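# Crank the sharpener handle just over one turn clockwise

## Task

Rotate the pencil sharpener's handle clockwise, as viewed from the side where the handle sits, by slightly more than one full revolution; the achieved rotation must hold by itself after the robot lets go, not only while the robot holds it.

## Robot and tools

ROBOT. There are two 7-joint arms, left_arm and right_arm, each ending in a two-pad gripper. Joint order for each arm: waist, shoulder, upper arm roll, elbow, forearm roll, wrist pitch, wrist roll. The gripper's fingers extend along its own +z axis and close along its x axis. The reported hand point sits midway between the pads; the fingertips stick out 17.5 mm past it. Turning only the wrist roll moves that point around a 25 mm radius circle.

FRAME. All hand positions share one scene frame: origin on the table surface midway between the arms, +z up, +x pointing out across the table, left_arm on the +y side. The names left and right do not refer to image sides. Reported hand positions are approximate, less accurate when an arm is stretched far.

execute_actions. Argument actions is a list holding zero or one item; optional pictures (true/false) controls whether camera images come back.
- Empty list: nothing is commanded; you just get the current state.
- Move: {"rows": [...], "steps": n}. rows has 1 to 15 rows; steps is 1 to 15 (default 15), each step lasting 1/30 s. Row k is used on step k; if rows run out, the final row keeps being used.
- Wait: {"steps": n} with n up to 300, nothing new commanded; it returns once n steps have elapsed since the previous result, and the time spent writing your reply is included in that count.

ROW LAYOUT. One flat list of 20 numbers covering both arms, always complete even if one arm stays still. Numbers 1-7: left_arm joint targets; 8-10: left gripper position, force_limit, speed; 11-17: right_arm joint targets; 18-20: right gripper position, force_limit, speed.
- Joint targets are absolute angles in radians, the same convention as the Joint positions line. Stated ranges: waist -6.283..6.283, shoulder -2.250..2.250, upper arm roll -6.283..6.283, elbow -2.580..2.580, forearm roll -6.283..6.283, wrist pitch -2.100..2.100, wrist roll -6.283..6.283. True ends may differ by up to 0.013 rad. If a target goes more than 0.013 rad beyond a stated end and is also farther out than the joint's latest reading, the whole call is rejected and nothing moves. Targets past the real end are clipped there, and a "joint sent to its limit" line may appear (possibly referring to an earlier action); its absence does not prove there is more room.
- Gripper values are each in [-1, 1] and absolute. position: +1 fully open (50 mm gap), about -0.65 pads touching, -1 means grip (close until blocked). force_limit: per-pad force, about 20 N at -1, 102 N at 0, 185 N at +1, with actual grip force up to roughly 17 % above. speed: gap change rate, 20 mm/s at -1, 85 at 0, 150 at +1. To keep a gripper unchanged, resend its previous three numbers; zeros are a real command. Once the fingers have stopped, new force or speed values only apply after the position number changes by at least 0.01; to loosen a grip, open first.

MOTION. Joints are speed and acceleration limited and move in sync, arriving together; a reversal makes them stop together. Each step the commanded angle is held within 0.304 rad of the measured one for the first four joints and 0.266 rad for the last three, and targets are scaled back if they would shift the hand more than 70 mm. Large moves can be unfinished when the result arrives. The simulation runs on between calls: arms keep heading for the last row's target until they all nearly stop or a step is HELD.

RESULT LINES. State line per arm: end_effector_position (m) and end_effector_quat_wxyz. Joint positions (rad) and Joint velocities (rad/s), one block per arm. Joint torques in the same order, with fixed per-arm offsets/scale and noise. object_status: 0 moving; 1 blocked while opening; 2 blocked while closing (a real grip); 3 reached target or pads met (likely empty, or very thin object). A new position number resets it to 0 for a moment. position_measured is in counts; gap in mm is about (250 - counts) x 0.202. Fingers re-close automatically if grip is lost, except after gripping at force_limit -1, where status can stay 2 with nothing held. Gripping an immovable object off-center lets the grip fade. "joint command not followed" means the clearance check altered or blocked joint targets on some steps; HELD marks steps whose row was partly or wholly not sent.

FAULTS. Load limits: 49.1 N m for the first four joints, 30.9 N m for the last three (held weight counts). Reaching one triggers a TORQUE FAULT: that arm halts 10 s and drops the rest of the call. Sustained loads heat motors: MOTOR HOT at 60 °C, and at 75 °C an OVER-TEMPERATURE FAULT makes that arm sag.

zoom_image. Arguments camera (cam_high, cam_left_wrist or cam_right_wrist) and region [x0, y0, x1, y1] in pixels of that camera's latest full image, origin top-left, at most 504 x 504. Returns an enlarged view.

CAMERAS. All three images are 896x504. cam_high is fixed; the wrist cameras ride on their arms. Calibration lines (K, distortion, T_world_to_cam) are supplied but only approximate.

finished_scene. Argument scene: the current scene's number. It ends that scene permanently and reports whether the goal was met; the next task then appears. Replying with no tool call ends everything.

AVOID. Do not let the arms collide or push each other; hard impacts, slams, drops, slips and heavy shoves are penalized or end the scene. Release the crank so the extra turn stays on its own before finishing. Prefer smooth, economical motion.

Each tool is called after ">>>" by a JSON object that holds its "fn" and its "kwargs", one argument or row to a line.

## Session

>>> {"fn": "execute_actions", "kwargs": {
  "actions": []
}}

Scene clock: 0.00 s of 4600.00 s.
left_arm: end_effector_position=(+0.4220, +0.0011, +0.3819) position_measured=3 object_status=3 end_effector_quat_wxyz=(+0.005, +0.827, -0.555, -0.089) | right_arm: end_effector_position=(+0.3377, -0.1110, +0.2363) position_measured=3 object_status=3 end_effector_quat_wxyz=(-0.304, +0.941, -0.126, -0.078)
Joint positions: left_arm=[ 0.53   0.586  0.495  0.804 -0.231  1.974 -0.407] | right_arm=[-0.527  0.271  0.396  2.026 -0.837  1.13   0.213]
Joint velocities: left_arm=[-0.002  0.     0.    -0.     0.     0.     0.   ] | right_arm=[-0.    -0.    -0.001 -0.    -0.    -0.    -0.001]
Joint torques (N m, as the joint torque sensors report them, + toward a larger angle): no reading
camera_calibration (this result's frames):
cam_left_wrist: T_world_to_cam=[[0.365781, -0.921354, -0.131572, -0.107805], [-0.912633, -0.382798, 0.143411, 0.356675], [-0.182498, 0.0676196, -0.980878, 0.617446], [0, 0, 0, 1]] pos_world=[0.477629, -0.00454371, 0.540304]
cam_right_wrist: T_world_to_cam=[[0.956676, -0.148761, -0.250282, -0.269917], [-0.260236, -0.822389, -0.505918, 0.139629], [-0.130568, 0.549132, -0.825473, 0.468987], [0, 0, 0, 1]] pos_world=[0.355794, -0.182859, 0.390222]

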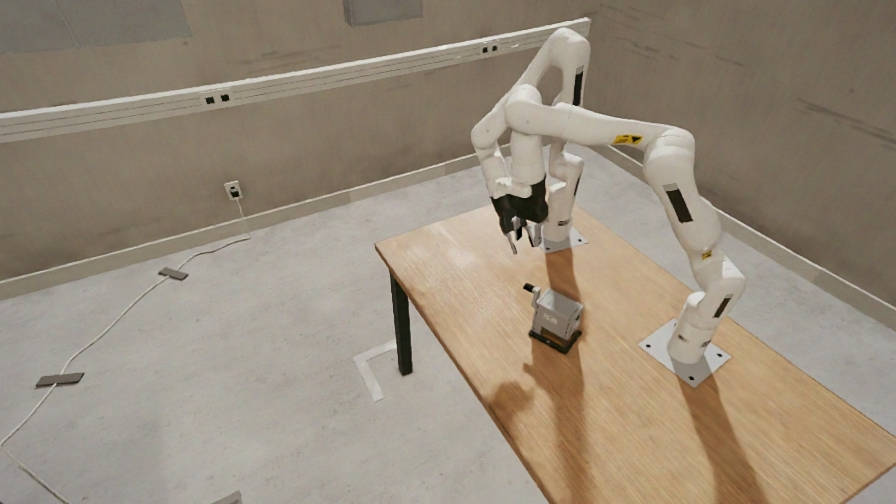

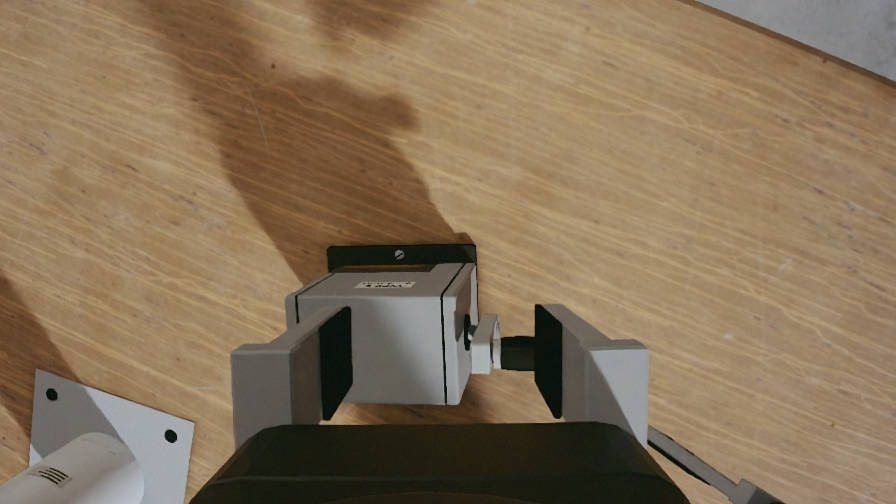

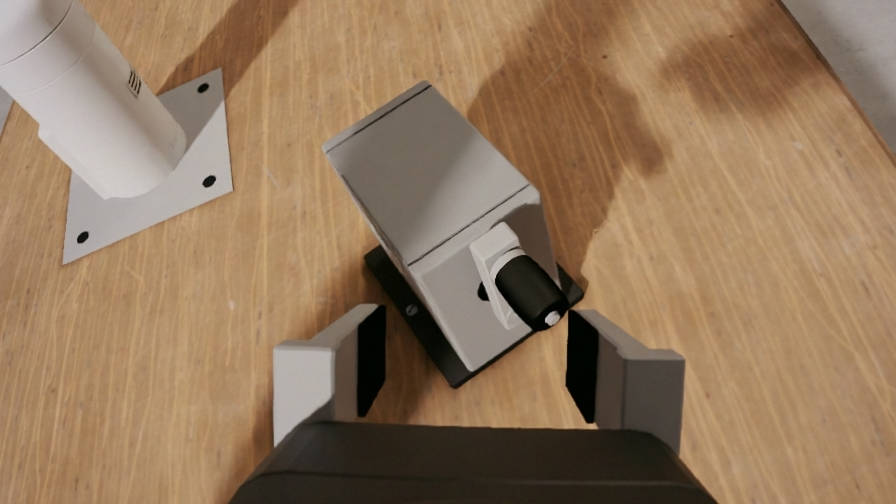

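>>> {"fn": "execute_actions", "kwargs": {
  "actions": [
    {"rows":[[-1.0,0.2,0.2,1.6,0,1.3,-0.4,1,0,0,-0.527,0.271,0.396,2.026,-0.837,1.13,0.213,1,0,0]]}
  ],
  "pictures": false
}}

>>> {"fn": "execute_actions", "kwargs": {
  "actions": [
    {"steps":25}
  ],
  "pictures": false
}}

>>> {"fn": "execute_actions", "kwargs": {
  "actions": [
    {"rows":[[-1.0,0.2,0.2,1.6,0,1.3,-0.4,1,0,0,-0.650,0.27,0,1.70,0,1.172,-0.865,1,0,0]]}
  ],
  "pictures": false
}}

>>> {"fn": "execute_actions", "kwargs": {
  "actions": [
    {"steps":30}
  ]
}}

Scene clock: 20.00 s of 4600.00 s.
left_arm: end_effector_position=(+0.4697, +0.1684, +0.3941) position_measured=3 object_status=3 end_effector_quat_wxyz=(+0.011, +0.938, -0.347, +0.011) | right_arm: end_effector_position=(+0.3378, -0.1109, +0.2365) position_measured=3 object_status=3 end_effector_quat_wxyz=(-0.304, +0.941, -0.126, -0.078)
Joint positions: left_arm=[ 0.177  0.311  0.278  1.148 -0.061  1.672 -0.402] | right_arm=[-0.527  0.271  0.396  2.026 -0.837  1.13   0.213]
Joint velocities: left_arm=[-0.904 -0.372 -0.283  0.897  0.217 -0.792  0.008] | right_arm=[ 0.001 -0.001  0.002 -0.    -0.001  0.    -0.001]
Joint torques (N m, as the joint torque sensors report them, + toward a larger angle): left_arm=[  0.18 -15.3    0.72  -9.41   0.     0.11   0.27] | right_arm=[  0.33 -12.33   1.16  -6.72  -1.77   1.44  -0.15]
Steps of this call (steps 1 to 90: nothing new was sent; then 16.50 s passed at rest; steps 91 to 105: all 15 steps of this action). Readings (joint positions | what the end effector reports):
91: left_arm=[0.529 0.585 0.495 0.805 -0.230 1.973 -0.407] | right_arm=[-0.527 0.271 0.396 2.026 -0.837 1.130 0.213] | left_arm position_measured=3 object_status=3 | right_arm position_measured=3 object_status=3
92: left_arm=[0.523 0.579 0.492 0.811 -0.226 1.969 -0.407] | right_arm=[-0.527 0.271 0.396 2.026 -0.837 1.130 0.213] | left_arm position_measured=3 object_status=3 | right_arm position_measured=3 object_status=3
94: left_arm=[0.495 0.550 0.469 0.837 -0.207 1.946 -0.407] | right_arm=[-0.527 0.271 0.396 2.026 -0.837 1.130 0.213] | left_arm position_measured=3 object_status=3 | right_arm position_measured=3 object_status=3
98: left_arm=[0.387 0.443 0.379 0.941 -0.139 1.855 -0.404] | right_arm=[-0.527 0.271 0.396 2.026 -0.837 1.130 0.213] | left_arm position_measured=3 object_status=3 | right_arm position_measured=3 object_status=3
105: the state above

Scene clock: 20.83 s of 4600.00 s.
left_arm: end_effector_position=(+0.3871, +0.4986, +0.3016) position_measured=3 object_status=3 end_effector_quat_wxyz=(+0.007, +0.997, +0.070, +0.029) | right_arm: end_effector_position=(+0.3378, -0.1109, +0.2365) position_measured=3 object_status=3 end_effector_quat_wxyz=(-0.304, +0.941, -0.126, -0.078)
Joint positions: left_arm=[-0.611  0.207  0.203  1.576 -0.003  1.318 -0.4  ] | right_arm=[-0.527  0.271  0.396  2.026 -0.837  1.13   0.213]
Joint velocities: left_arm=[-0.996 -0.023 -0.014  0.098  0.011 -0.076  0.001] | right_arm=[ 0.    -0.001 -0.    -0.001  0.001  0.     0.   ]
Joint torques (N m, as the joint torque sensors report them, + toward a larger angle): left_arm=[ -0.03 -13.78   0.25  -9.92  -0.23  -0.23   0.05] | right_arm=[  0.46 -12.13   1.08  -6.64  -1.75   1.59  -0.23]
Steps of this call (steps 1 to 25: the robot went on to your last target). Readings (joint positions | what the end effector reports):
1: left_arm=[0.147 0.299 0.269 1.178 -0.054 1.646 -0.402] | right_arm=[-0.527 0.271 0.396 2.026 -0.837 1.130 0.213] | left_arm position_measured=3 object_status=3 | right_arm position_measured=3 object_status=3
2: left_arm=[0.117 0.288 0.261 1.207 -0.048 1.620 -0.402] | right_arm=[-0.527 0.271 0.396 2.026 -0.837 1.130 0.213] | left_arm position_measured=3 object_status=3 | right_arm position_measured=3 object_status=3
4: left_arm=[0.057 0.271 0.248 1.267 -0.038 1.567 -0.401] | right_arm=[-0.527 0.271 0.396 2.026 -0.837 1.130 0.213] | left_arm position_measured=3 object_status=3 | right_arm position_measured=3 object_status=3
8: left_arm=[-0.061 0.246 0.230 1.382 -0.024 1.470 -0.401] | right_arm=[-0.527 0.271 0.396 2.026 -0.837 1.130 0.213] | left_arm position_measured=3 object_status=3 | right_arm position_measured=3 object_status=3
25: the state above

Scene clock: 21.33 s of 4600.00 s.
left_arm: end_effector_position=(+0.2781, +0.6144, +0.2965) position_measured=3 object_status=3 end_effector_quat_wxyz=(+0.001, +0.965, +0.260, +0.029) | right_arm: end_effector_position=(+0.3201, -0.0396, +0.2574) position_measured=3 object_status=3 end_effector_quat_wxyz=(-0.171, +0.982, +0.033, -0.075)
Joint positions: left_arm=[-0.991  0.201  0.198  1.6   -0.001  1.3   -0.4  ] | right_arm=[-0.635  0.27   0.051  1.741 -0.426  1.167 -0.199]
Joint velocities: left_arm=[-0.056 -0.005  0.036  0.005  0.028  0.    -0.001] | right_arm=[-0.101 -0.002 -0.353 -0.273  1.216  0.032 -1.214]
Joint torques (N m, as the joint torque sensors report them, + toward a larger angle): left_arm=[  1.06 -13.67   0.3   -9.84   0.22  -0.22  -0.01] | right_arm=[  2.34 -13.82   2.28  -7.41  -0.95   0.54  -0.21]
Steps of this call (steps 1 to 15: all 15 steps of this action). Readings (joint positions | what the end effector reports):
1: left_arm=[-0.644 0.206 0.203 1.579 -0.002 1.316 -0.400] | right_arm=[-0.527 0.271 0.396 2.025 -0.836 1.130 0.213] | left_arm position_measured=3 object_status=3 | right_arm position_measured=3 object_status=3
2: left_arm=[-0.678 0.206 0.202 1.581 -0.002 1.314 -0.400] | right_arm=[-0.530 0.271 0.392 2.021 -0.832 1.131 0.209] | left_arm position_measured=3 object_status=3 | right_arm position_measured=3 object_status=3
4: left_arm=[-0.745 0.204 0.202 1.586 -0.001 1.310 -0.400] | right_arm=[-0.541 0.271 0.369 1.995 -0.810 1.134 0.187] | left_arm position_measured=3 object_status=3 | right_arm position_measured=3 object_status=3
8: left_arm=[-0.878 0.202 0.201 1.593 -0.001 1.305 -0.400] | right_arm=[-0.584 0.271 0.250 1.882 -0.705 1.148 0.082] | left_arm position_measured=3 object_status=3 | right_arm position_measured=3 object_status=3
15: the state above

Scene clock: 22.33 s of 4600.00 s.
left_arm: end_effector_position=(+0.2760, +0.6159, +0.2967) position_measured=3 object_status=3 end_effector_quat_wxyz=(+0.001, +0.964, +0.263, +0.030) | right_arm: end_effector_position=(+0.3776, -0.1271, +0.2372) position_measured=3 object_status=3 end_effector_quat_wxyz=(+0.000, +0.984, -0.178, -0.000)
Joint positions: left_arm=[-1.   0.2  0.2  1.6  0.   1.3 -0.4] | right_arm=[-0.65   0.27  -0.     1.7   -0.     1.172 -0.865]
Joint velocities: left_arm=[-0.002  0.     0.002  0.     0.001  0.001 -0.   ] | right_arm=[-0.     0.     0.    -0.001 -0.    -0.     0.   ]
Joint torques (N m, as the joint torque sensors report them, + toward a larger angle): left_arm=[ -0.09 -13.29  -0.05 -10.23   0.04  -0.12   0.09] | right_arm=[  0.31 -14.13   0.64  -8.54  -0.27   0.3   -0.24]
Steps of this call (steps 1 to 30: the robot went on to your last target). Readings (joint positions | what the end effector reports):
1: left_arm=[-0.993 0.201 0.199 1.600 -0.000 1.300 -0.400] | right_arm=[-0.638 0.270 0.041 1.732 -0.385 1.168 -0.239] | left_arm position_measured=3 object_status=3 | right_arm position_measured=3 object_status=3
2: left_arm=[-0.994 0.200 0.200 1.600 -0.000 1.300 -0.400] | right_arm=[-0.640 0.270 0.032 1.726 -0.345 1.169 -0.280] | left_arm position_measured=3 object_status=3 | right_arm position_measured=3 object_status=3
4: left_arm=[-0.997 0.200 0.200 1.600 0.000 1.300 -0.400] | right_arm=[-0.644 0.270 0.021 1.717 -0.264 1.170 -0.361] | left_arm position_measured=3 object_status=3 | right_arm position_measured=3 object_status=3
8: left_arm=[-0.999 0.200 0.200 1.600 -0.000 1.300 -0.400] | right_arm=[-0.647 0.270 0.009 1.707 -0.117 1.171 -0.524] | left_arm position_measured=3 object_status=3 | right_arm position_measured=3 object_status=3
30: the state above
camera_calibration (this result's frames):
cam_left_wrist: T_world_to_cam=[[0.86131, 0.503613, 0.0672204, -0.572569], [0.500779, -0.863819, 0.05511, 0.403326], [0.0858204, -0.0138043, -0.996215, 0.446332], [0, 0, 0, 1]] pos_world=[0.252878, 0.642915, 0.460903]
cam_right_wrist: T_world_to_cam=[[0.942018, -0.332331, -0.0464484, -0.376437], [-0.329315, -0.942167, 0.0622307, 0.0133702], [-0.0644434, -0.0433263, -0.99698, 0.424205], [0, 0, 0, 1]] pos_world=[0.386351, -0.0941255, 0.404607]

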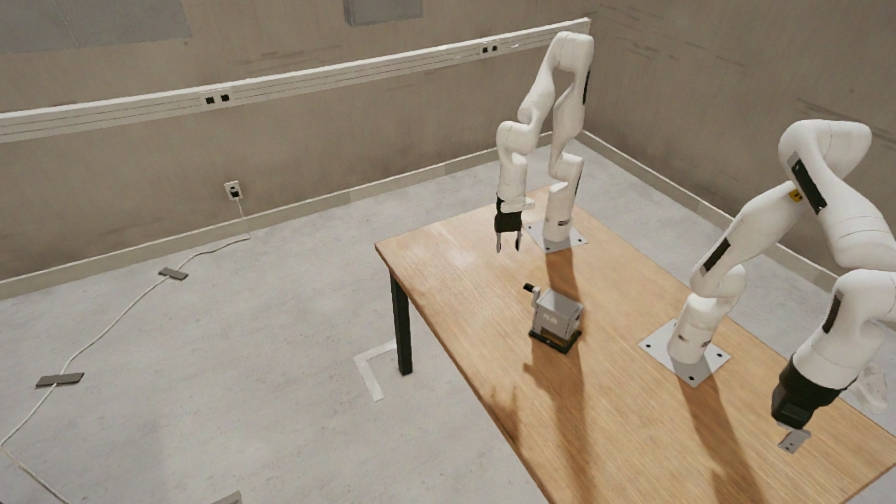

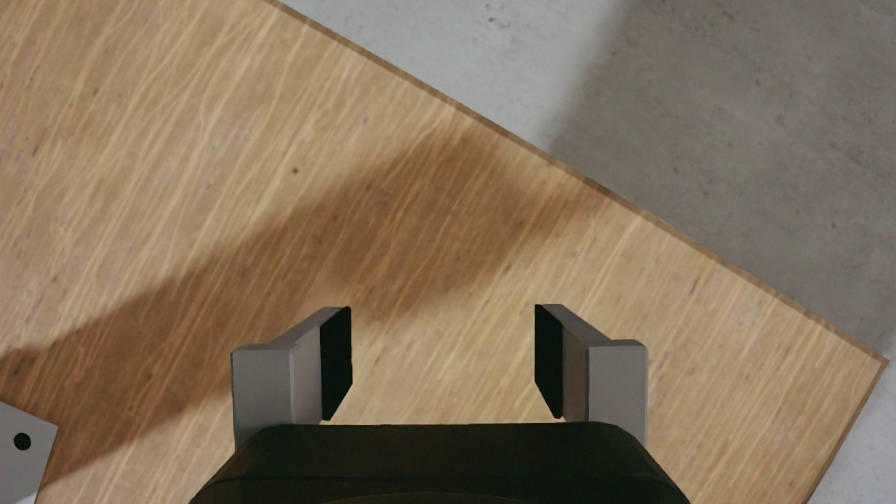

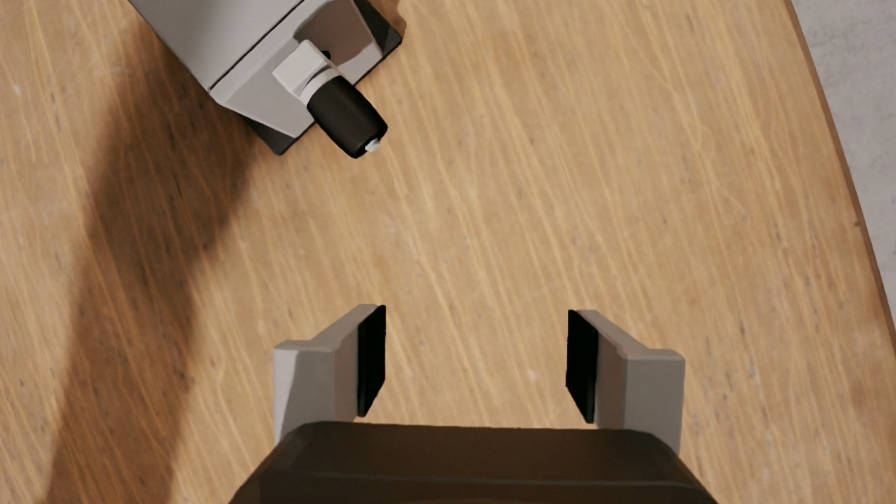

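>>> {"fn": "execute_actions", "kwargs": {
  "actions": [
    {"rows":[[-1.0,0.2,0.2,1.6,0,1.3,-0.4,1,0,0,-0.765,0.381,0,1.668,0,1.093,-0.223,1,0,0]]}
  ],
  "pictures": false
}}

>>> {"fn": "execute_actions", "kwargs": {
  "actions": [
    {"steps":15}
  ]
}}

Scene clock: 32.93 s of 4600.00 s.
left_arm: end_effector_position=(+0.2760, +0.6159, +0.2967) position_measured=3 object_status=3 end_effector_quat_wxyz=(+0.001, +0.964, +0.263, +0.030) | right_arm: end_effector_position=(+0.3681, -0.0706, +0.2029) position_measured=3 object_status=3 end_effector_quat_wxyz=(-0.000, +0.992, +0.124, +0.000)
Joint positions: left_arm=[-1.   0.2  0.2  1.6  0.   1.3 -0.4] | right_arm=[-0.756  0.372 -0.     1.67  -0.     1.098 -0.364]
Joint velocities: left_arm=[ 0.    -0.     0.001 -0.    -0.     0.     0.   ] | right_arm=[-0.078  0.074  0.003 -0.02   0.002 -0.046  1.217]
Joint torques (N m, as the joint torque sensors report them, + toward a larger angle): left_arm=[  0.03 -13.35  -0.1  -10.09   0.13  -0.18   0.16] | right_arm=[  0.26 -16.17   0.48  -8.2   -0.11   0.33  -0.16]
Steps of this call (steps 1 to 15: the robot went on to your last target; steps 16 to 90: nothing new was sent; then 7.10 s passed at rest; steps 91 to 105: all 15 steps of this action). Readings (joint positions | what the end effector reports):
91: left_arm=[-1.000 0.200 0.200 1.600 0.000 1.300 -0.400] | right_arm=[-0.651 0.271 0.000 1.700 0.000 1.172 -0.864] | left_arm position_measured=3 object_status=3 | right_arm position_measured=3 object_status=3
92: left_arm=[-1.000 0.200 0.200 1.600 0.000 1.300 -0.400] | right_arm=[-0.656 0.275 0.001 1.698 0.001 1.170 -0.856] | left_arm position_measured=3 object_status=3 | right_arm position_measured=3 object_status=3
94: left_arm=[-1.000 0.200 0.200 1.600 0.000 1.300 -0.400] | right_arm=[-0.680 0.298 0.002 1.692 0.001 1.156 -0.808] | left_arm position_measured=3 object_status=3 | right_arm position_measured=3 object_status=3
98: left_arm=[-1.000 0.200 0.200 1.600 0.000 1.300 -0.400] | right_arm=[-0.725 0.343 -0.001 1.679 -0.000 1.120 -0.649] | left_arm position_measured=3 object_status=3 | right_arm position_measured=3 object_status=3
105: the state above

Scene clock: 33.43 s of 4600.00 s.
left_arm: end_effector_position=(+0.2760, +0.6159, +0.2967) position_measured=3 object_status=3 end_effector_quat_wxyz=(+0.001, +0.964, +0.263, +0.030) | right_arm: end_effector_position=(+0.3642, -0.0673, +0.1998) position_measured=3 object_status=3 end_effector_quat_wxyz=(+0.000, +0.980, +0.199, -0.000)
Joint positions: left_arm=[-1.   0.2  0.2  1.6  0.   1.3 -0.4] | right_arm=[-0.765  0.381 -0.     1.668 -0.     1.093 -0.223]
Joint velocities: left_arm=[-0.001  0.     0.001 -0.     0.001 -0.    -0.   ] | right_arm=[-0.001  0.001  0.    -0.     0.001 -0.     0.001]
Joint torques (N m, as the joint torque sensors report them, + toward a larger angle): left_arm=[  0.13 -13.64   0.12 -10.26   0.09  -0.12   0.05] | right_arm=[  0.32 -15.88   0.73  -7.97  -0.2    0.36  -0.18]
Steps of this call (steps 1 to 15: the robot went on to your last target). Readings (joint positions | what the end effector reports):
1: left_arm=[-1.000 0.200 0.200 1.600 0.000 1.300 -0.400] | right_arm=[-0.758 0.375 -0.000 1.670 -0.000 1.097 -0.324] | left_arm position_measured=3 object_status=3 | right_arm position_measured=3 object_status=3
2: left_arm=[-1.000 0.200 0.200 1.600 0.000 1.300 -0.400] | right_arm=[-0.761 0.377 -0.000 1.669 -0.000 1.095 -0.285] | left_arm position_measured=3 object_status=3 | right_arm position_measured=3 object_status=3
4: left_arm=[-1.000 0.200 0.200 1.600 0.000 1.300 -0.400] | right_arm=[-0.763 0.380 -0.000 1.668 -0.000 1.093 -0.234] | left_arm position_measured=3 object_status=3 | right_arm position_measured=3 object_status=3
8: left_arm=[-1.000 0.200 0.200 1.600 0.000 1.300 -0.400] | right_arm=[-0.764 0.381 -0.000 1.668 -0.000 1.093 -0.223] | left_arm position_measured=3 object_status=3 | right_arm position_measured=3 object_status=3
15: the state above
camera_calibration (this result's frames):
cam_left_wrist: T_world_to_cam=[[0.86131, 0.503614, 0.0672207, -0.572569], [0.50078, -0.863819, 0.0551099, 0.403326], [0.0858206, -0.013804, -0.996215, 0.446332], [0, 0, 0, 1]] pos_world=[0.252878, 0.642915, 0.460904]
cam_right_wrist: T_world_to_cam=[[0.91299, 0.405319, -0.0465322, -0.28543], [0.407616, -0.911047, 0.0619961, -0.198685], [-0.0172648, -0.0755691, -0.996991, 0.369313], [0, 0, 0, 1]] pos_world=[0.347958, -0.0374126, 0.367237]

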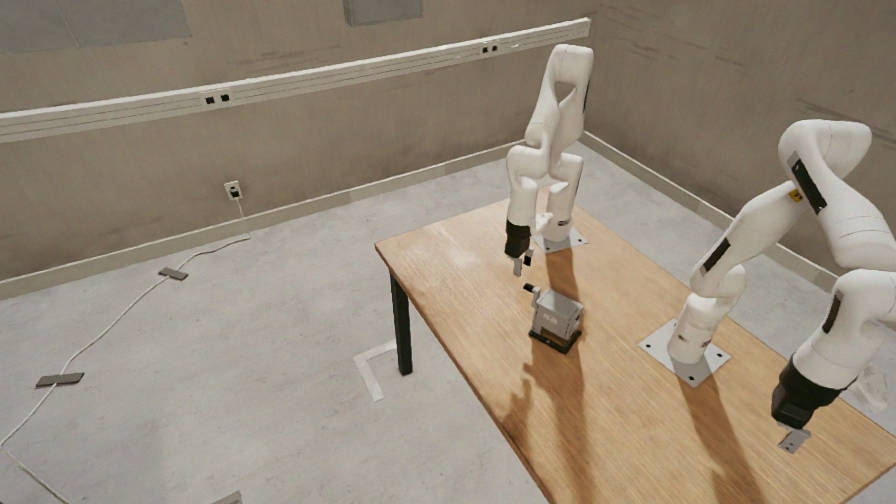

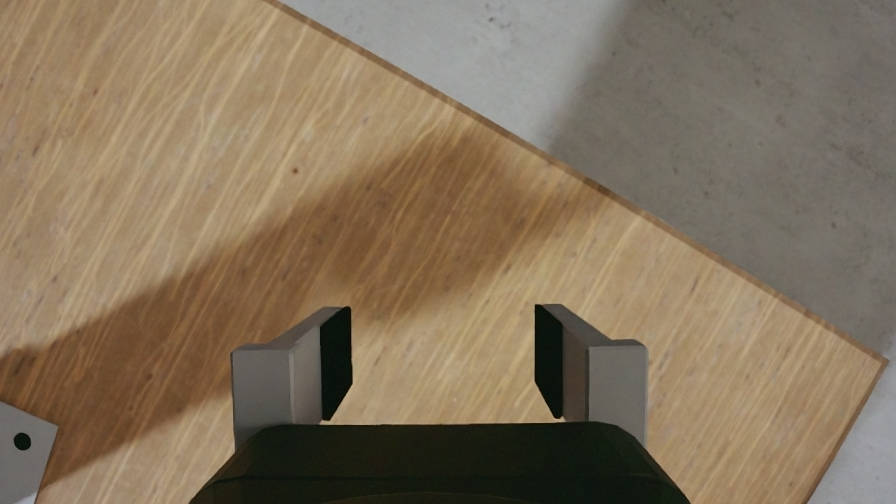

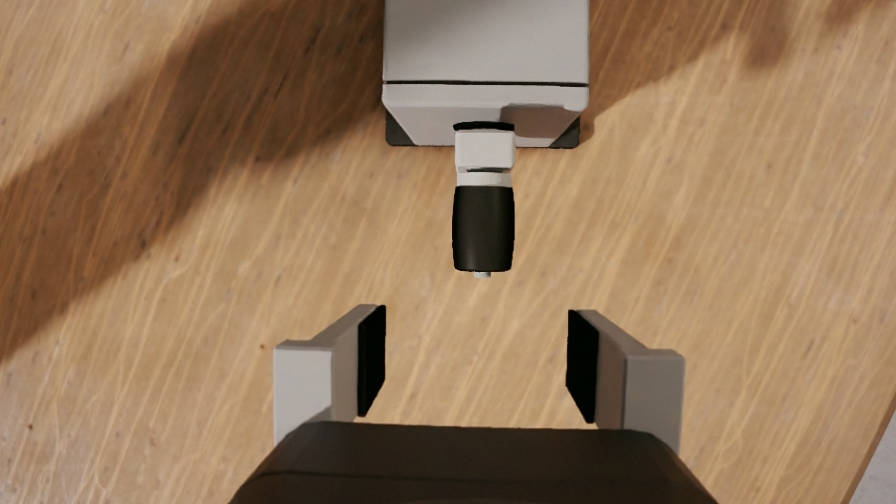

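>>> {"fn": "execute_actions", "kwargs": {
  "actions": [
    {"rows":[[-1.0,0.2,0.2,1.6,0,1.3,-0.4,1,0,0,-0.80,0.45,0,1.72,0,0.972,-0.258,1,-0.4,0.2],[-1.0,0.2,0.2,1.6,0,1.3,-0.4,1,0,0,-0.80,0.45,0,1.72,0,0.972,-0.258,1,-0.4,0.2],[-1.0,0.2,0.2,1.6,0,1.3,-0.4,1,0,0,-0.80,0.45,0,1.72,0,0.972,-0.258,1,-0.4,0.2],[-1.0,0.2,0.2,1.6,0,1.3,-0.4,1,0,0,-0.80,0.45,0,1.72,0,0.972,-0.258,1,-0.4,0.2],[-1.0,0.2,0.2,1.6,0,1.3,-0.4,1,0,0,-0.80,0.45,0,1.72,0,0.972,-0.258,1,-0.4,0.2],[-1.0,0.2,0.2,1.6,0,1.3,-0.4,1,0,0,-0.8315,0.470,0,1.744,0,0.928,-0.2895,1,-0.4,0.2]]}
  ]
}}

Scene clock: 68.30 s of 4600.00 s.
left_arm: end_effector_position=(+0.2760, +0.6159, +0.2967) position_measured=3 object_status=3 end_effector_quat_wxyz=(+0.001, +0.964, +0.263, +0.030) | right_arm: end_effector_position=(+0.3534, -0.0395, +0.1408) position_measured=3 object_status=3 end_effector_quat_wxyz=(-0.000, +0.980, +0.198, +0.000)
Joint positions: left_arm=[-1.   0.2  0.2  1.6  0.   1.3 -0.4] | right_arm=[-0.83   0.469  0.     1.744  0.     0.928 -0.29 ]
Joint velocities: left_arm=[ 0.    -0.    -0.    -0.001  0.    -0.     0.001] | right_arm=[-0.01   0.008  0.    -0.    -0.    -0.    -0.   ]
Joint torques (N m, as the joint torque sensors report them, + toward a larger angle): left_arm=[  0.09 -13.4    0.01 -10.06   0.03  -0.16   0.1 ] | right_arm=[  0.03 -17.16   0.73  -7.43  -0.12   0.32  -0.27]
Steps of this call (steps 1 to 15: the robot went on to your last target; steps 16 to 90: nothing new was sent; then 31.37 s passed at rest; steps 91 to 105: all 15 steps of this action). Readings (joint positions | what the end effector reports):
91: left_arm=[-1.000 0.200 0.200 1.600 0.000 1.300 -0.400] | right_arm=[-0.766 0.382 0.000 1.668 0.000 1.092 -0.223] | left_arm position_measured=3 object_status=3 | right_arm position_measured=3 object_status=3
92: left_arm=[-1.000 0.200 0.200 1.600 0.000 1.300 -0.400] | right_arm=[-0.769 0.387 0.001 1.671 0.000 1.084 -0.225] | left_arm position_measured=3 object_status=3 | right_arm position_measured=3 object_status=3
94: left_arm=[-1.000 0.200 0.200 1.600 0.000 1.300 -0.400] | right_arm=[-0.783 0.415 0.002 1.690 0.001 1.040 -0.238] | left_arm position_measured=3 object_status=3 | right_arm position_measured=3 object_status=3
98: left_arm=[-1.000 0.200 0.200 1.600 0.000 1.300 -0.400] | right_arm=[-0.820 0.460 0.001 1.734 0.000 0.948 -0.275] | left_arm position_measured=3 object_status=3 | right_arm position_measured=3 object_status=3
105: the state above
camera_calibration (this result's frames):
cam_left_wrist: T_world_to_cam=[[0.86131, 0.503614, 0.0672207, -0.572569], [0.50078, -0.863819, 0.0551099, 0.403326], [0.0858206, -0.0138039, -0.996215, 0.446332], [0, 0, 0, 1]] pos_world=[0.252878, 0.642915, 0.460904]
cam_right_wrist: T_world_to_cam=[[0.91348, 0.404298, -0.0457953, -0.289826], [0.40654, -0.911536, 0.0618628, -0.16491], [-0.016733, -0.0751281, -0.997033, 0.312242], [0, 0, 0, 1]] pos_world=[0.337017, -0.00968686, 0.308245]

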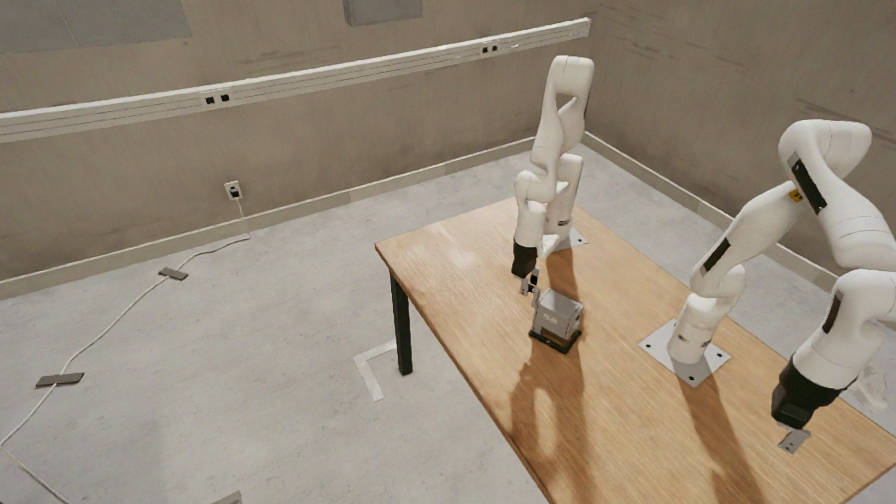

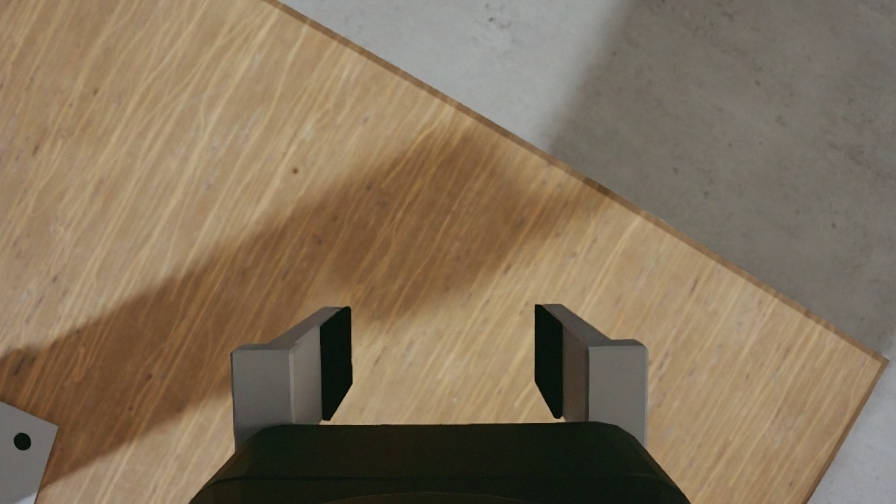

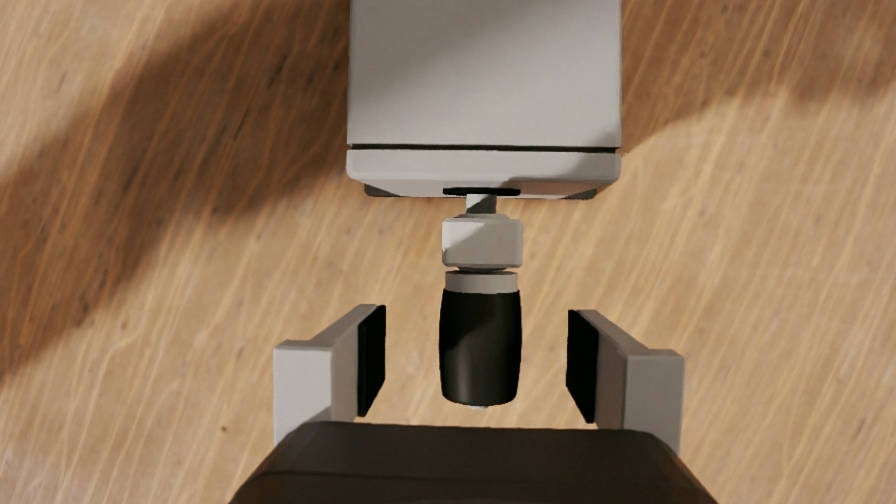

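>>> {"fn": "execute_actions", "kwargs": {
  "actions": [
    {"rows":[[-1.0,0.2,0.2,1.6,0,1.3,-0.4,1,0,0,-0.8315,0.470,0,1.744,0,0.928,-0.2895,-1,-0.4,0.2]]}
  ],
  "pictures": false
}}

>>> {"fn": "execute_actions", "kwargs": {
  "actions": [
    {"rows":[[-1.0,0.2,0.2,1.6,0,1.3,-0.4,1,0,0,-0.823,0.497,0,1.706,0,0.939,-0.281,-1,-0.4,0.2],[-1.0,0.2,0.2,1.6,0,1.3,-0.4,1,0,0,-0.823,0.497,0,1.706,0,0.939,-0.281,-1,-0.4,0.2],[-1.0,0.2,0.2,1.6,0,1.3,-0.4,1,0,0,-0.823,0.497,0,1.706,0,0.939,-0.281,-1,-0.4,0.2],[-1.0,0.2,0.2,1.6,0,1.3,-0.4,1,0,0,-0.823,0.497,0,1.706,0,0.939,-0.281,-1,-0.4,0.2],[-1.0,0.2,0.2,1.6,0,1.3,-0.4,1,0,0,-0.816,0.528,0,1.667,0,0.946,-0.274,-1,-0.4,0.2],[-1.0,0.2,0.2,1.6,0,1.3,-0.4,1,0,0,-0.816,0.528,0,1.667,0,0.946,-0.274,-1,-0.4,0.2],[-1.0,0.2,0.2,1.6,0,1.3,-0.4,1,0,0,-0.816,0.528,0,1.667,0,0.946,-0.274,-1,-0.4,0.2],[-1.0,0.2,0.2,1.6,0,1.3,-0.4,1,0,0,-0.816,0.528,0,1.667,0,0.946,-0.274,-1,-0.4,0.2],[-1.0,0.2,0.2,1.6,0,1.3,-0.4,1,0,0,-0.810,0.559,0,1.642,0,0.940,-0.268,-1,-0.4,0.2],[-1.0,0.2,0.2,1.6,0,1.3,-0.4,1,0,0,-0.810,0.559,0,1.642,0,0.940,-0.268,-1,-0.4,0.2],[-1.0,0.2,0.2,1.6,0,1.3,-0.4,1,0,0,-0.810,0.559,0,1.642,0,0.940,-0.268,-1,-0.4,0.2],[-1.0,0.2,0.2,1.6,0,1.3,-0.4,1,0,0,-0.805,0.589,0,1.626,0,0.926,-0.263,-1,-0.4,0.2]]}
  ],
  "pictures": false
}}

>>> {"fn": "execute_actions", "kwargs": {
  "actions": [
    {"rows":[[-1.0,0.2,0.2,1.6,0,1.3,-0.4,1,0,0,-0.805,0.589,0,1.626,0,0.926,-0.263,-1,-0.4,0.2],[-1.0,0.2,0.2,1.6,0,1.3,-0.4,1,0,0,-0.805,0.589,0,1.626,0,0.926,-0.263,-1,-0.4,0.2],[-1.0,0.2,0.2,1.6,0,1.3,-0.4,1,0,0,-0.803,0.617,0,1.622,0,0.902,-0.261,-1,-0.4,0.2],[-1.0,0.2,0.2,1.6,0,1.3,-0.4,1,0,0,-0.803,0.617,0,1.622,0,0.902,-0.261,-1,-0.4,0.2],[-1.0,0.2,0.2,1.6,0,1.3,-0.4,1,0,0,-0.803,0.617,0,1.622,0,0.902,-0.261,-1,-0.4,0.2],[-1.0,0.2,0.2,1.6,0,1.3,-0.4,1,0,0,-0.803,0.617,0,1.622,0,0.902,-0.261,-1,-0.4,0.2],[-1.0,0.2,0.2,1.6,0,1.3,-0.4,1,0,0,-0.802,0.640,0,1.631,0,0.871,-0.260,-1,-0.4,0.2]]}
  ]
}}

Scene clock: 87.77 s of 4600.00 s.
left_arm: end_effector_position=(+0.2760, +0.6159, +0.2967) position_measured=3 object_status=3 end_effector_quat_wxyz=(+0.001, +0.964, +0.263, +0.030) | right_arm: end_effector_position=(+0.3531, -0.0391, +0.1405) position_measured=147 object_status=0 end_effector_quat_wxyz=(+0.000, +0.980, +0.199, +0.000)
Joint positions: left_arm=[-1.   0.2  0.2  1.6  0.   1.3 -0.4] | right_arm=[-0.831  0.47   0.     1.744  0.     0.928 -0.289]
Joint velocities: left_arm=[-0.     0.     0.002 -0.001  0.    -0.     0.001] | right_arm=[ 0.     0.    -0.001 -0.    -0.001 -0.     0.   ]
Joint torques (N m, as the joint torque sensors report them, + toward a larger angle): left_arm=[  0.   -13.38  -0.02 -10.04   0.15  -0.1    0.09] | right_arm=[  0.23 -16.87   0.86  -7.26  -0.31   0.44  -0.25]
Steps of this call (steps 1 to 15: the robot went on to your last target; steps 16 to 90: nothing new was sent; then 15.97 s passed at rest; steps 91 to 105: all 15 steps of this action). Readings (joint positions | what the end effector reports):
91: left_arm=[-1.000 0.200 0.200 1.600 0.000 1.300 -0.400] | right_arm=[-0.832 0.470 0.000 1.744 0.000 0.928 -0.289] | left_arm position_measured=3 object_status=3 | right_arm position_measured=14 object_status=0
92: left_arm=[-1.000 0.200 0.200 1.600 0.000 1.300 -0.400] | right_arm=[-0.832 0.470 0.000 1.744 -0.000 0.928 -0.290] | left_arm position_measured=3 object_status=3 | right_arm position_measured=30 object_status=0
94: left_arm=[-1.000 0.200 0.200 1.600 0.000 1.300 -0.400] | right_arm=[-0.831 0.470 0.000 1.744 0.000 0.928 -0.290] | left_arm position_measured=3 object_status=3 | right_arm position_measured=62 object_status=0
98: left_arm=[-1.000 0.200 0.200 1.600 0.000 1.300 -0.400] | right_arm=[-0.831 0.470 0.000 1.744 0.000 0.928 -0.290] | left_arm position_measured=3 object_status=3 | right_arm position_measured=127 object_status=0
105: the state above

Scene clock: 88.27 s of 4600.00 s.
left_arm: end_effector_position=(+0.2760, +0.6159, +0.2967) position_measured=3 object_status=3 end_effector_quat_wxyz=(+0.001, +0.964, +0.263, +0.030) | right_arm: end_effector_position=(+0.3928, -0.0222, +0.1171) position_measured=147 object_status=2 end_effector_quat_wxyz=(-0.000, +0.980, +0.199, +0.001)
Joint positions: left_arm=[-1.   0.2  0.2  1.6  0.   1.3 -0.4] | right_arm=[-0.806  0.583 -0.     1.628 -0.     0.928 -0.263]
Joint velocities: left_arm=[-0.001  0.    -0.    -0.     0.    -0.    -0.001] | right_arm=[ 0.011  0.106  0.001 -0.043  0.002 -0.065  0.028]
Joint torques (N m, as the joint torque sensors report them, + toward a larger angle): left_arm=[ -0.17 -13.51   0.12 -10.17   0.09  -0.25   0.1 ] | right_arm=[  0.15 -23.64   1.01  -8.34  -0.13   0.22  -0.23]
Steps of this call (steps 1 to 15: all 15 steps of this action). Readings (joint positions | what the end effector reports):
1: left_arm=[-1.000 0.200 0.200 1.600 0.000 1.300 -0.400] | right_arm=[-0.831 0.471 0.000 1.743 0.000 0.928 -0.289] | left_arm position_measured=3 object_status=3 | right_arm position_measured=147 object_status=2
2: left_arm=[-1.000 0.200 0.200 1.600 0.000 1.300 -0.400] | right_arm=[-0.830 0.475 -0.000 1.738 -0.000 0.931 -0.288] | left_arm position_measured=3 object_status=3 | right_arm position_measured=147 object_status=2
4: left_arm=[-1.000 0.200 0.200 1.600 0.000 1.300 -0.400] | right_arm=[-0.825 0.488 -0.000 1.715 -0.000 0.936 -0.283] | left_arm position_measured=3 object_status=3 | right_arm position_measured=147 object_status=2
8: left_arm=[-1.000 0.200 0.200 1.600 0.000 1.300 -0.400] | right_arm=[-0.817 0.521 0.000 1.674 0.000 0.945 -0.275] | left_arm position_measured=3 object_status=3 | right_arm position_measured=147 object_status=2
15: the state above

Scene clock: 88.77 s of 4600.00 s.
left_arm: end_effector_position=(+0.2760, +0.6159, +0.2967) position_measured=3 object_status=3 end_effector_quat_wxyz=(+0.001, +0.964, +0.263, +0.030) | right_arm: end_effector_position=(+0.3991, -0.0195, +0.0892) position_measured=147 object_status=2 end_effector_quat_wxyz=(+0.000, +0.980, +0.199, -0.000)
Joint positions: left_arm=[-1.   0.2  0.2  1.6  0.   1.3 -0.4] | right_arm=[-0.802  0.639 -0.     1.632 -0.     0.872 -0.26 ]
Joint velocities: left_arm=[-0.001  0.     0.001  0.    -0.     0.    -0.001] | right_arm=[ 0.     0.008 -0.001 -0.002  0.    -0.002 -0.001]
Joint torques (N m, as the joint torque sensors report them, + toward a larger angle): left_arm=[ -0.06 -13.34   0.2  -10.2   -0.04  -0.1    0.03] | right_arm=[  0.45 -19.52   0.94  -7.64  -0.22   0.02  -0.16]
Steps of this call (steps 1 to 15: all 15 steps of this action). Readings (joint positions | what the end effector reports):
1: left_arm=[-1.000 0.200 0.200 1.600 0.000 1.300 -0.400] | right_arm=[-0.806 0.585 -0.000 1.628 0.000 0.927 -0.263] | left_arm position_measured=3 object_status=3 | right_arm position_measured=147 object_status=2
2: left_arm=[-1.000 0.200 0.200 1.600 0.000 1.300 -0.400] | right_arm=[-0.806 0.585 -0.000 1.628 0.000 0.927 -0.263] | left_arm position_measured=3 object_status=3 | right_arm position_measured=147 object_status=2
4: left_arm=[-1.000 0.200 0.200 1.600 0.000 1.300 -0.400] | right_arm=[-0.805 0.593 -0.000 1.625 -0.000 0.923 -0.263] | left_arm position_measured=3 object_status=3 | right_arm position_measured=147 object_status=2
8: left_arm=[-1.000 0.200 0.200 1.600 0.000 1.300 -0.400] | right_arm=[-0.803 0.624 -0.000 1.624 0.000 0.894 -0.260] | left_arm position_measured=3 object_status=3 | right_arm position_measured=147 object_status=2
15: the state above
camera_calibration (this result's frames):
cam_left_wrist: T_world_to_cam=[[0.86131, 0.503614, 0.0672206, -0.572569], [0.50078, -0.863819, 0.0551098, 0.403326], [0.0858205, -0.0138039, -0.996215, 0.446332], [0, 0, 0, 1]] pos_world=[0.252878, 0.642915, 0.460904]
cam_right_wrist: T_world_to_cam=[[0.912701, 0.405912, -0.0470348, -0.341647], [0.408245, -0.910767, 0.0619598, -0.162754], [-0.0176875, -0.0757525, -0.99697, 0.263431], [0, 0, 0, 1]] pos_world=[0.382925, 0.0104031, 0.256647]

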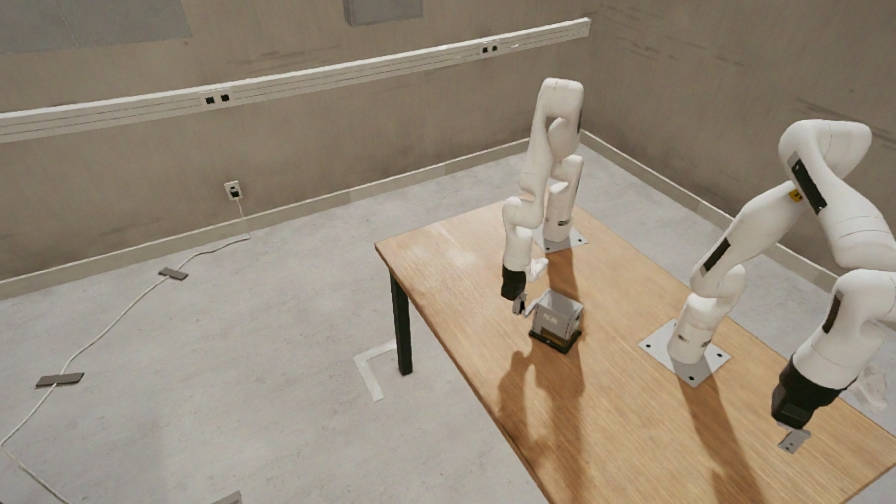

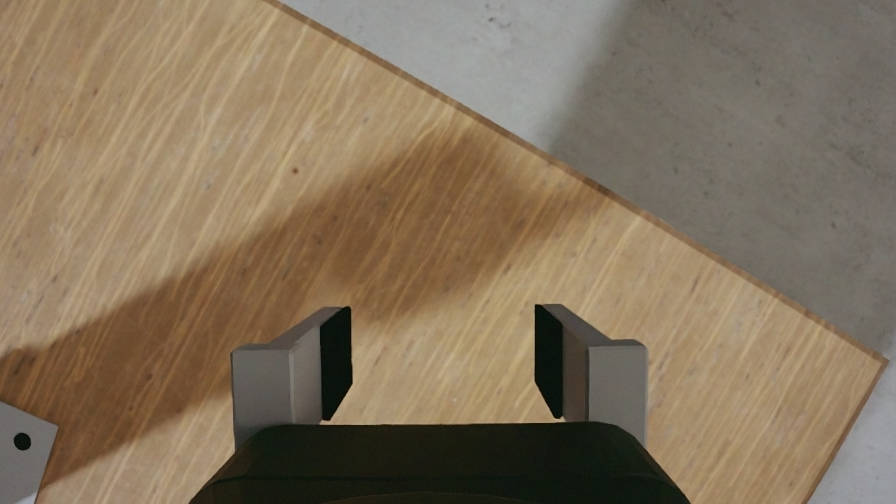

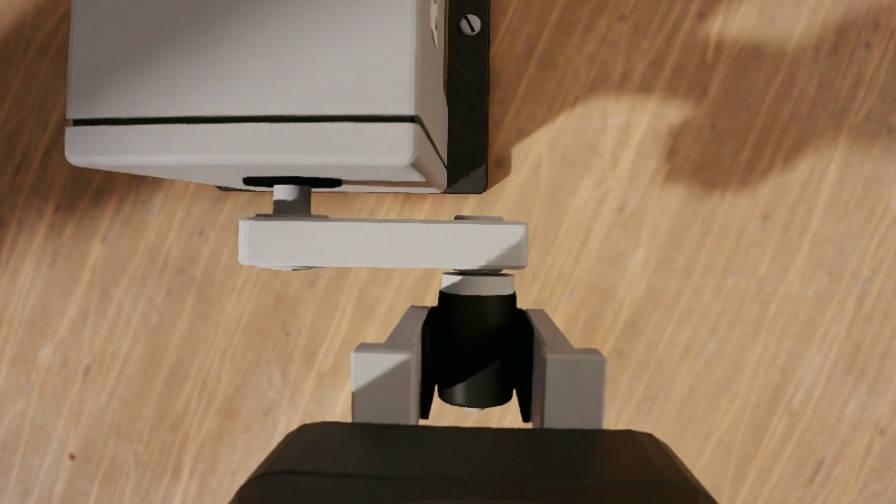

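>>> {"fn": "execute_actions", "kwargs": {
  "actions": [
    {"rows":[[-1.0,0.2,0.2,1.6,0,1.3,-0.4,1,0,0,-0.803,0.658,0,1.651,0,0.833,-0.261,-1,-0.4,0.2],[-1.0,0.2,0.2,1.6,0,1.3,-0.4,1,0,0,-0.803,0.658,0,1.651,0,0.833,-0.261,-1,-0.4,0.2],[-1.0,0.2,0.2,1.6,0,1.3,-0.4,1,0,0,-0.803,0.658,0,1.651,0,0.833,-0.261,-1,-0.4,0.2],[-1.0,0.2,0.2,1.6,0,1.3,-0.4,1,0,0,-0.803,0.658,0,1.651,0,0.833,-0.261,-1,-0.4,0.2],[-1.0,0.2,0.2,1.6,0,1.3,-0.4,1,0,0,-0.805,0.669,0,1.680,0,0.793,-0.263,-1,-0.4,0.2],[-1.0,0.2,0.2,1.6,0,1.3,-0.4,1,0,0,-0.805,0.669,0,1.680,0,0.793,-0.263,-1,-0.4,0.2],[-1.0,0.2,0.2,1.6,0,1.3,-0.4,1,0,0,-0.805,0.669,0,1.680,0,0.793,-0.263,-1,-0.4,0.2],[-1.0,0.2,0.2,1.6,0,1.3,-0.4,1,0,0,-0.805,0.669,0,1.680,0,0.793,-0.263,-1,-0.4,0.2],[-1.0,0.2,0.2,1.6,0,1.3,-0.4,1,0,0,-0.810,0.674,0,1.716,0,0.751,-0.268,-1,-0.4,0.2],[-1.0,0.2,0.2,1.6,0,1.3,-0.4,1,0,0,-0.810,0.674,0,1.716,0,0.751,-0.268,-1,-0.4,0.2],[-1.0,0.2,0.2,1.6,0,1.3,-0.4,1,0,0,-0.810,0.674,0,1.716,0,0.751,-0.268,-1,-0.4,0.2],[-1.0,0.2,0.2,1.6,0,1.3,-0.4,1,0,0,-0.816,0.673,0,1.759,0,0.709,-0.274,-1,-0.4,0.2]]}
  ],
  "pictures": false
}}

>>> {"fn": "execute_actions", "kwargs": {
  "actions": [
    {"rows":[[-1.0,0.2,0.2,1.6,0,1.3,-0.4,1,0,0,-0.823,0.663,0,1.805,0,0.673,-0.281,-1,-0.4,0.2],[-1.0,0.2,0.2,1.6,0,1.3,-0.4,1,0,0,-0.823,0.663,0,1.805,0,0.673,-0.281,-1,-0.4,0.2],[-1.0,0.2,0.2,1.6,0,1.3,-0.4,1,0,0,-0.823,0.663,0,1.805,0,0.673,-0.281,-1,-0.4,0.2],[-1.0,0.2,0.2,1.6,0,1.3,-0.4,1,0,0,-0.823,0.663,0,1.805,0,0.673,-0.281,-1,-0.4,0.2],[-1.0,0.2,0.2,1.6,0,1.3,-0.4,1,0,0,-0.8315,0.648,0,1.852,0,0.642,-0.2895,-1,-0.4,0.2],[-1.0,0.2,0.2,1.6,0,1.3,-0.4,1,0,0,-0.8315,0.648,0,1.852,0,0.642,-0.2895,-1,-0.4,0.2],[-1.0,0.2,0.2,1.6,0,1.3,-0.4,1,0,0,-0.8315,0.648,0,1.852,0,0.642,-0.2895,-1,-0.4,0.2],[-1.0,0.2,0.2,1.6,0,1.3,-0.4,1,0,0,-0.8315,0.648,0,1.852,0,0.642,-0.2895,-1,-0.4,0.2],[-1.0,0.2,0.2,1.6,0,1.3,-0.4,1,0,0,-0.840,0.626,0,1.894,0,0.622,-0.298,-1,-0.4,0.2],[-1.0,0.2,0.2,1.6,0,1.3,-0.4,1,0,0,-0.840,0.626,0,1.894,0,0.622,-0.298,-1,-0.4,0.2],[-1.0,0.2,0.2,1.6,0,1.3,-0.4,1,0,0,-0.840,0.626,0,1.894,0,0.622,-0.298,-1,-0.4,0.2],[-1.0,0.2,0.2,1.6,0,1.3,-0.4,1,0,0,-0.849,0.598,0,1.931,0,0.612,-0.307,-1,-0.4,0.2]]}
  ]
}}

Scene clock: 111.67 s of 4600.00 s.
left_arm: end_effector_position=(+0.2760, +0.6159, +0.2967) position_measured=3 object_status=3 end_effector_quat_wxyz=(+0.001, +0.964, +0.263, +0.030) | right_arm: end_effector_position=(+0.3762, -0.0290, +0.0479) position_measured=147 object_status=2 end_effector_quat_wxyz=(+0.001, +0.980, +0.199, -0.002)
Joint positions: left_arm=[-1.   0.2  0.2  1.6  0.   1.3 -0.4] | right_arm=[-0.815  0.668 -0.001  1.753 -0.     0.725 -0.272]
Joint velocities: left_arm=[ 0.001 -0.    -0.001  0.    -0.001  0.    -0.002] | right_arm=[-0.027 -0.026 -0.012  0.268 -0.005 -0.232 -0.036]
Joint torques (N m, as the joint torque sensors report them, + toward a larger angle): left_arm=[  0.06 -13.51   0.01 -10.11   0.16  -0.24   0.02] | right_arm=[  1.23 -13.9    2.    -9.02   0.16  -3.28  -0.52]
Steps of this call (steps 1 to 15: the robot went on to your last target; steps 16 to 90: nothing new was sent; then 19.40 s passed at rest; steps 91 to 105: all 15 steps of this action). Readings (joint positions | what the end effector reports):
91: left_arm=[-1.000 0.200 0.200 1.600 0.000 1.300 -0.400] | right_arm=[-0.802 0.640 -0.000 1.632 -0.000 0.871 -0.260] | left_arm position_measured=3 object_status=3 | right_arm position_measured=147 object_status=2
92: left_arm=[-1.000 0.200 0.200 1.600 0.000 1.300 -0.400] | right_arm=[-0.803 0.645 -0.000 1.636 -0.000 0.862 -0.260] | left_arm position_measured=3 object_status=3 | right_arm position_measured=147 object_status=2
94: left_arm=[-1.000 0.200 0.200 1.600 0.000 1.300 -0.400] | right_arm=[-0.803 0.656 -0.000 1.650 -0.000 0.838 -0.261] | left_arm position_measured=3 object_status=3 | right_arm position_measured=147 object_status=2
98: left_arm=[-1.000 0.200 0.200 1.600 0.000 1.300 -0.400] | right_arm=[-0.805 0.666 -0.001 1.676 -0.000 0.804 -0.262] | left_arm position_measured=3 object_status=3 | right_arm position_measured=147 object_status=2
105: the state above

Scene clock: 112.17 s of 4600.00 s.
left_arm: end_effector_position=(+0.2760, +0.6159, +0.2967) position_measured=3 object_status=3 end_effector_quat_wxyz=(+0.001, +0.964, +0.263, +0.030) | right_arm: end_effector_position=(+0.3355, -0.0465, +0.0461) position_measured=147 object_status=2 end_effector_quat_wxyz=(-0.002, +0.980, +0.197, +0.004)
Joint positions: left_arm=[-1.   0.2  0.2  1.6  0.   1.3 -0.4] | right_arm=[-0.846  0.598  0.001  1.921  0.     0.612 -0.306]
Joint velocities: left_arm=[ 0.001  0.    -0.002  0.    -0.     0.     0.   ] | right_arm=[-0.031 -0.131 -0.     0.182  0.001 -0.086 -0.063]
Joint torques (N m, as the joint torque sensors report them, + toward a larger angle): left_arm=[ -0.01 -13.27   0.03 -10.25   0.04  -0.02   0.14] | right_arm=[ -0.37 -10.65   0.03  -2.36  -0.41   1.11   0.1 ]
Steps of this call (steps 1 to 15: all 15 steps of this action). Readings (joint positions | what the end effector reports):
1: left_arm=[-1.000 0.200 0.200 1.600 0.000 1.300 -0.400] | right_arm=[-0.816 0.667 -0.001 1.760 -0.000 0.718 -0.273] | left_arm position_measured=3 object_status=3 | right_arm position_measured=147 object_status=2
2: left_arm=[-1.000 0.200 0.200 1.600 0.000 1.300 -0.400] | right_arm=[-0.818 0.664 -0.001 1.769 -0.000 0.709 -0.274] | left_arm position_measured=3 object_status=3 | right_arm position_measured=147 object_status=2
4: left_arm=[-1.000 0.200 0.200 1.600 0.000 1.300 -0.400] | right_arm=[-0.821 0.657 -0.000 1.794 -0.000 0.686 -0.279] | left_arm position_measured=3 object_status=3 | right_arm position_measured=147 object_status=2
8: left_arm=[-1.000 0.200 0.200 1.600 0.000 1.300 -0.400] | right_arm=[-0.829 0.644 0.001 1.839 0.000 0.650 -0.287] | left_arm position_measured=3 object_status=3 | right_arm position_measured=147 object_status=2
15: the state above
camera_calibration (this result's frames):
cam_left_wrist: T_world_to_cam=[[0.86131, 0.503614, 0.0672206, -0.572569], [0.50078, -0.863819, 0.0551098, 0.403326], [0.0858205, -0.0138039, -0.996215, 0.446332], [0, 0, 0, 1]] pos_world=[0.252878, 0.642915, 0.460904]
cam_right_wrist: T_world_to_cam=[[0.914218, 0.403569, -0.0365731, -0.27572], [0.40512, -0.912289, 0.0600552, -0.157572], [-0.00912891, -0.06972, -0.997525, 0.21473], [0, 0, 0, 1]] pos_world=[0.317864, -0.0175081, 0.213578]

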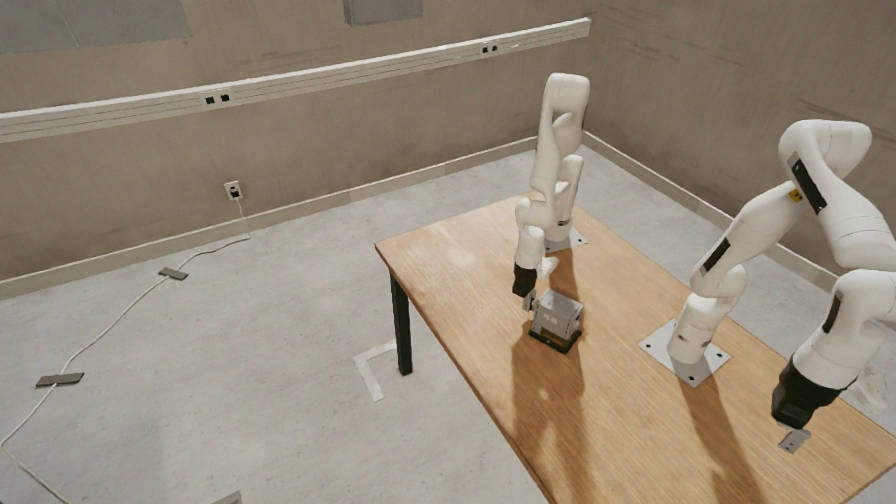

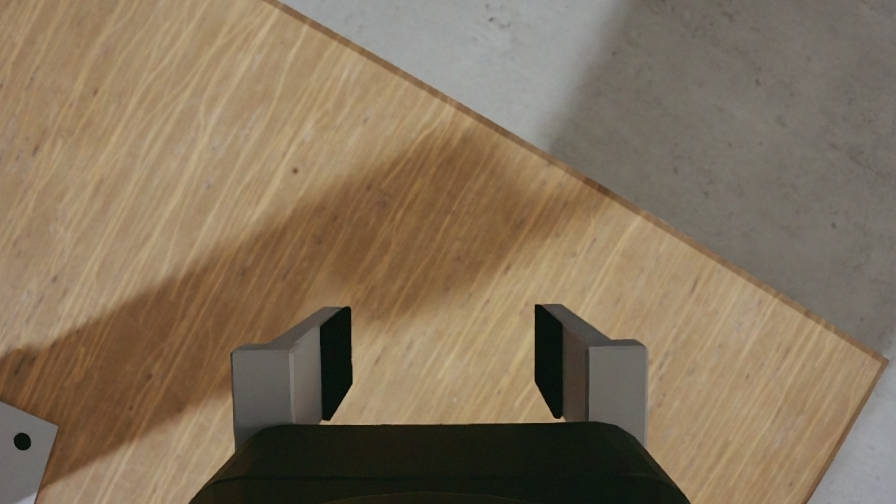

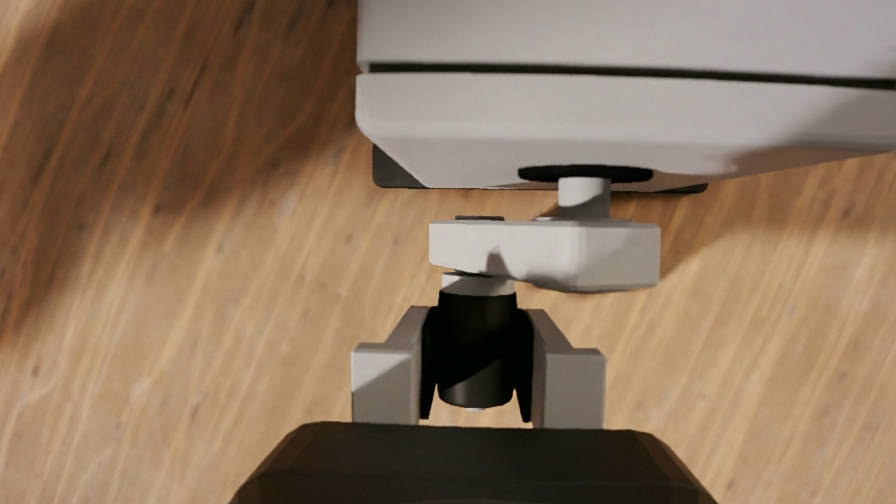

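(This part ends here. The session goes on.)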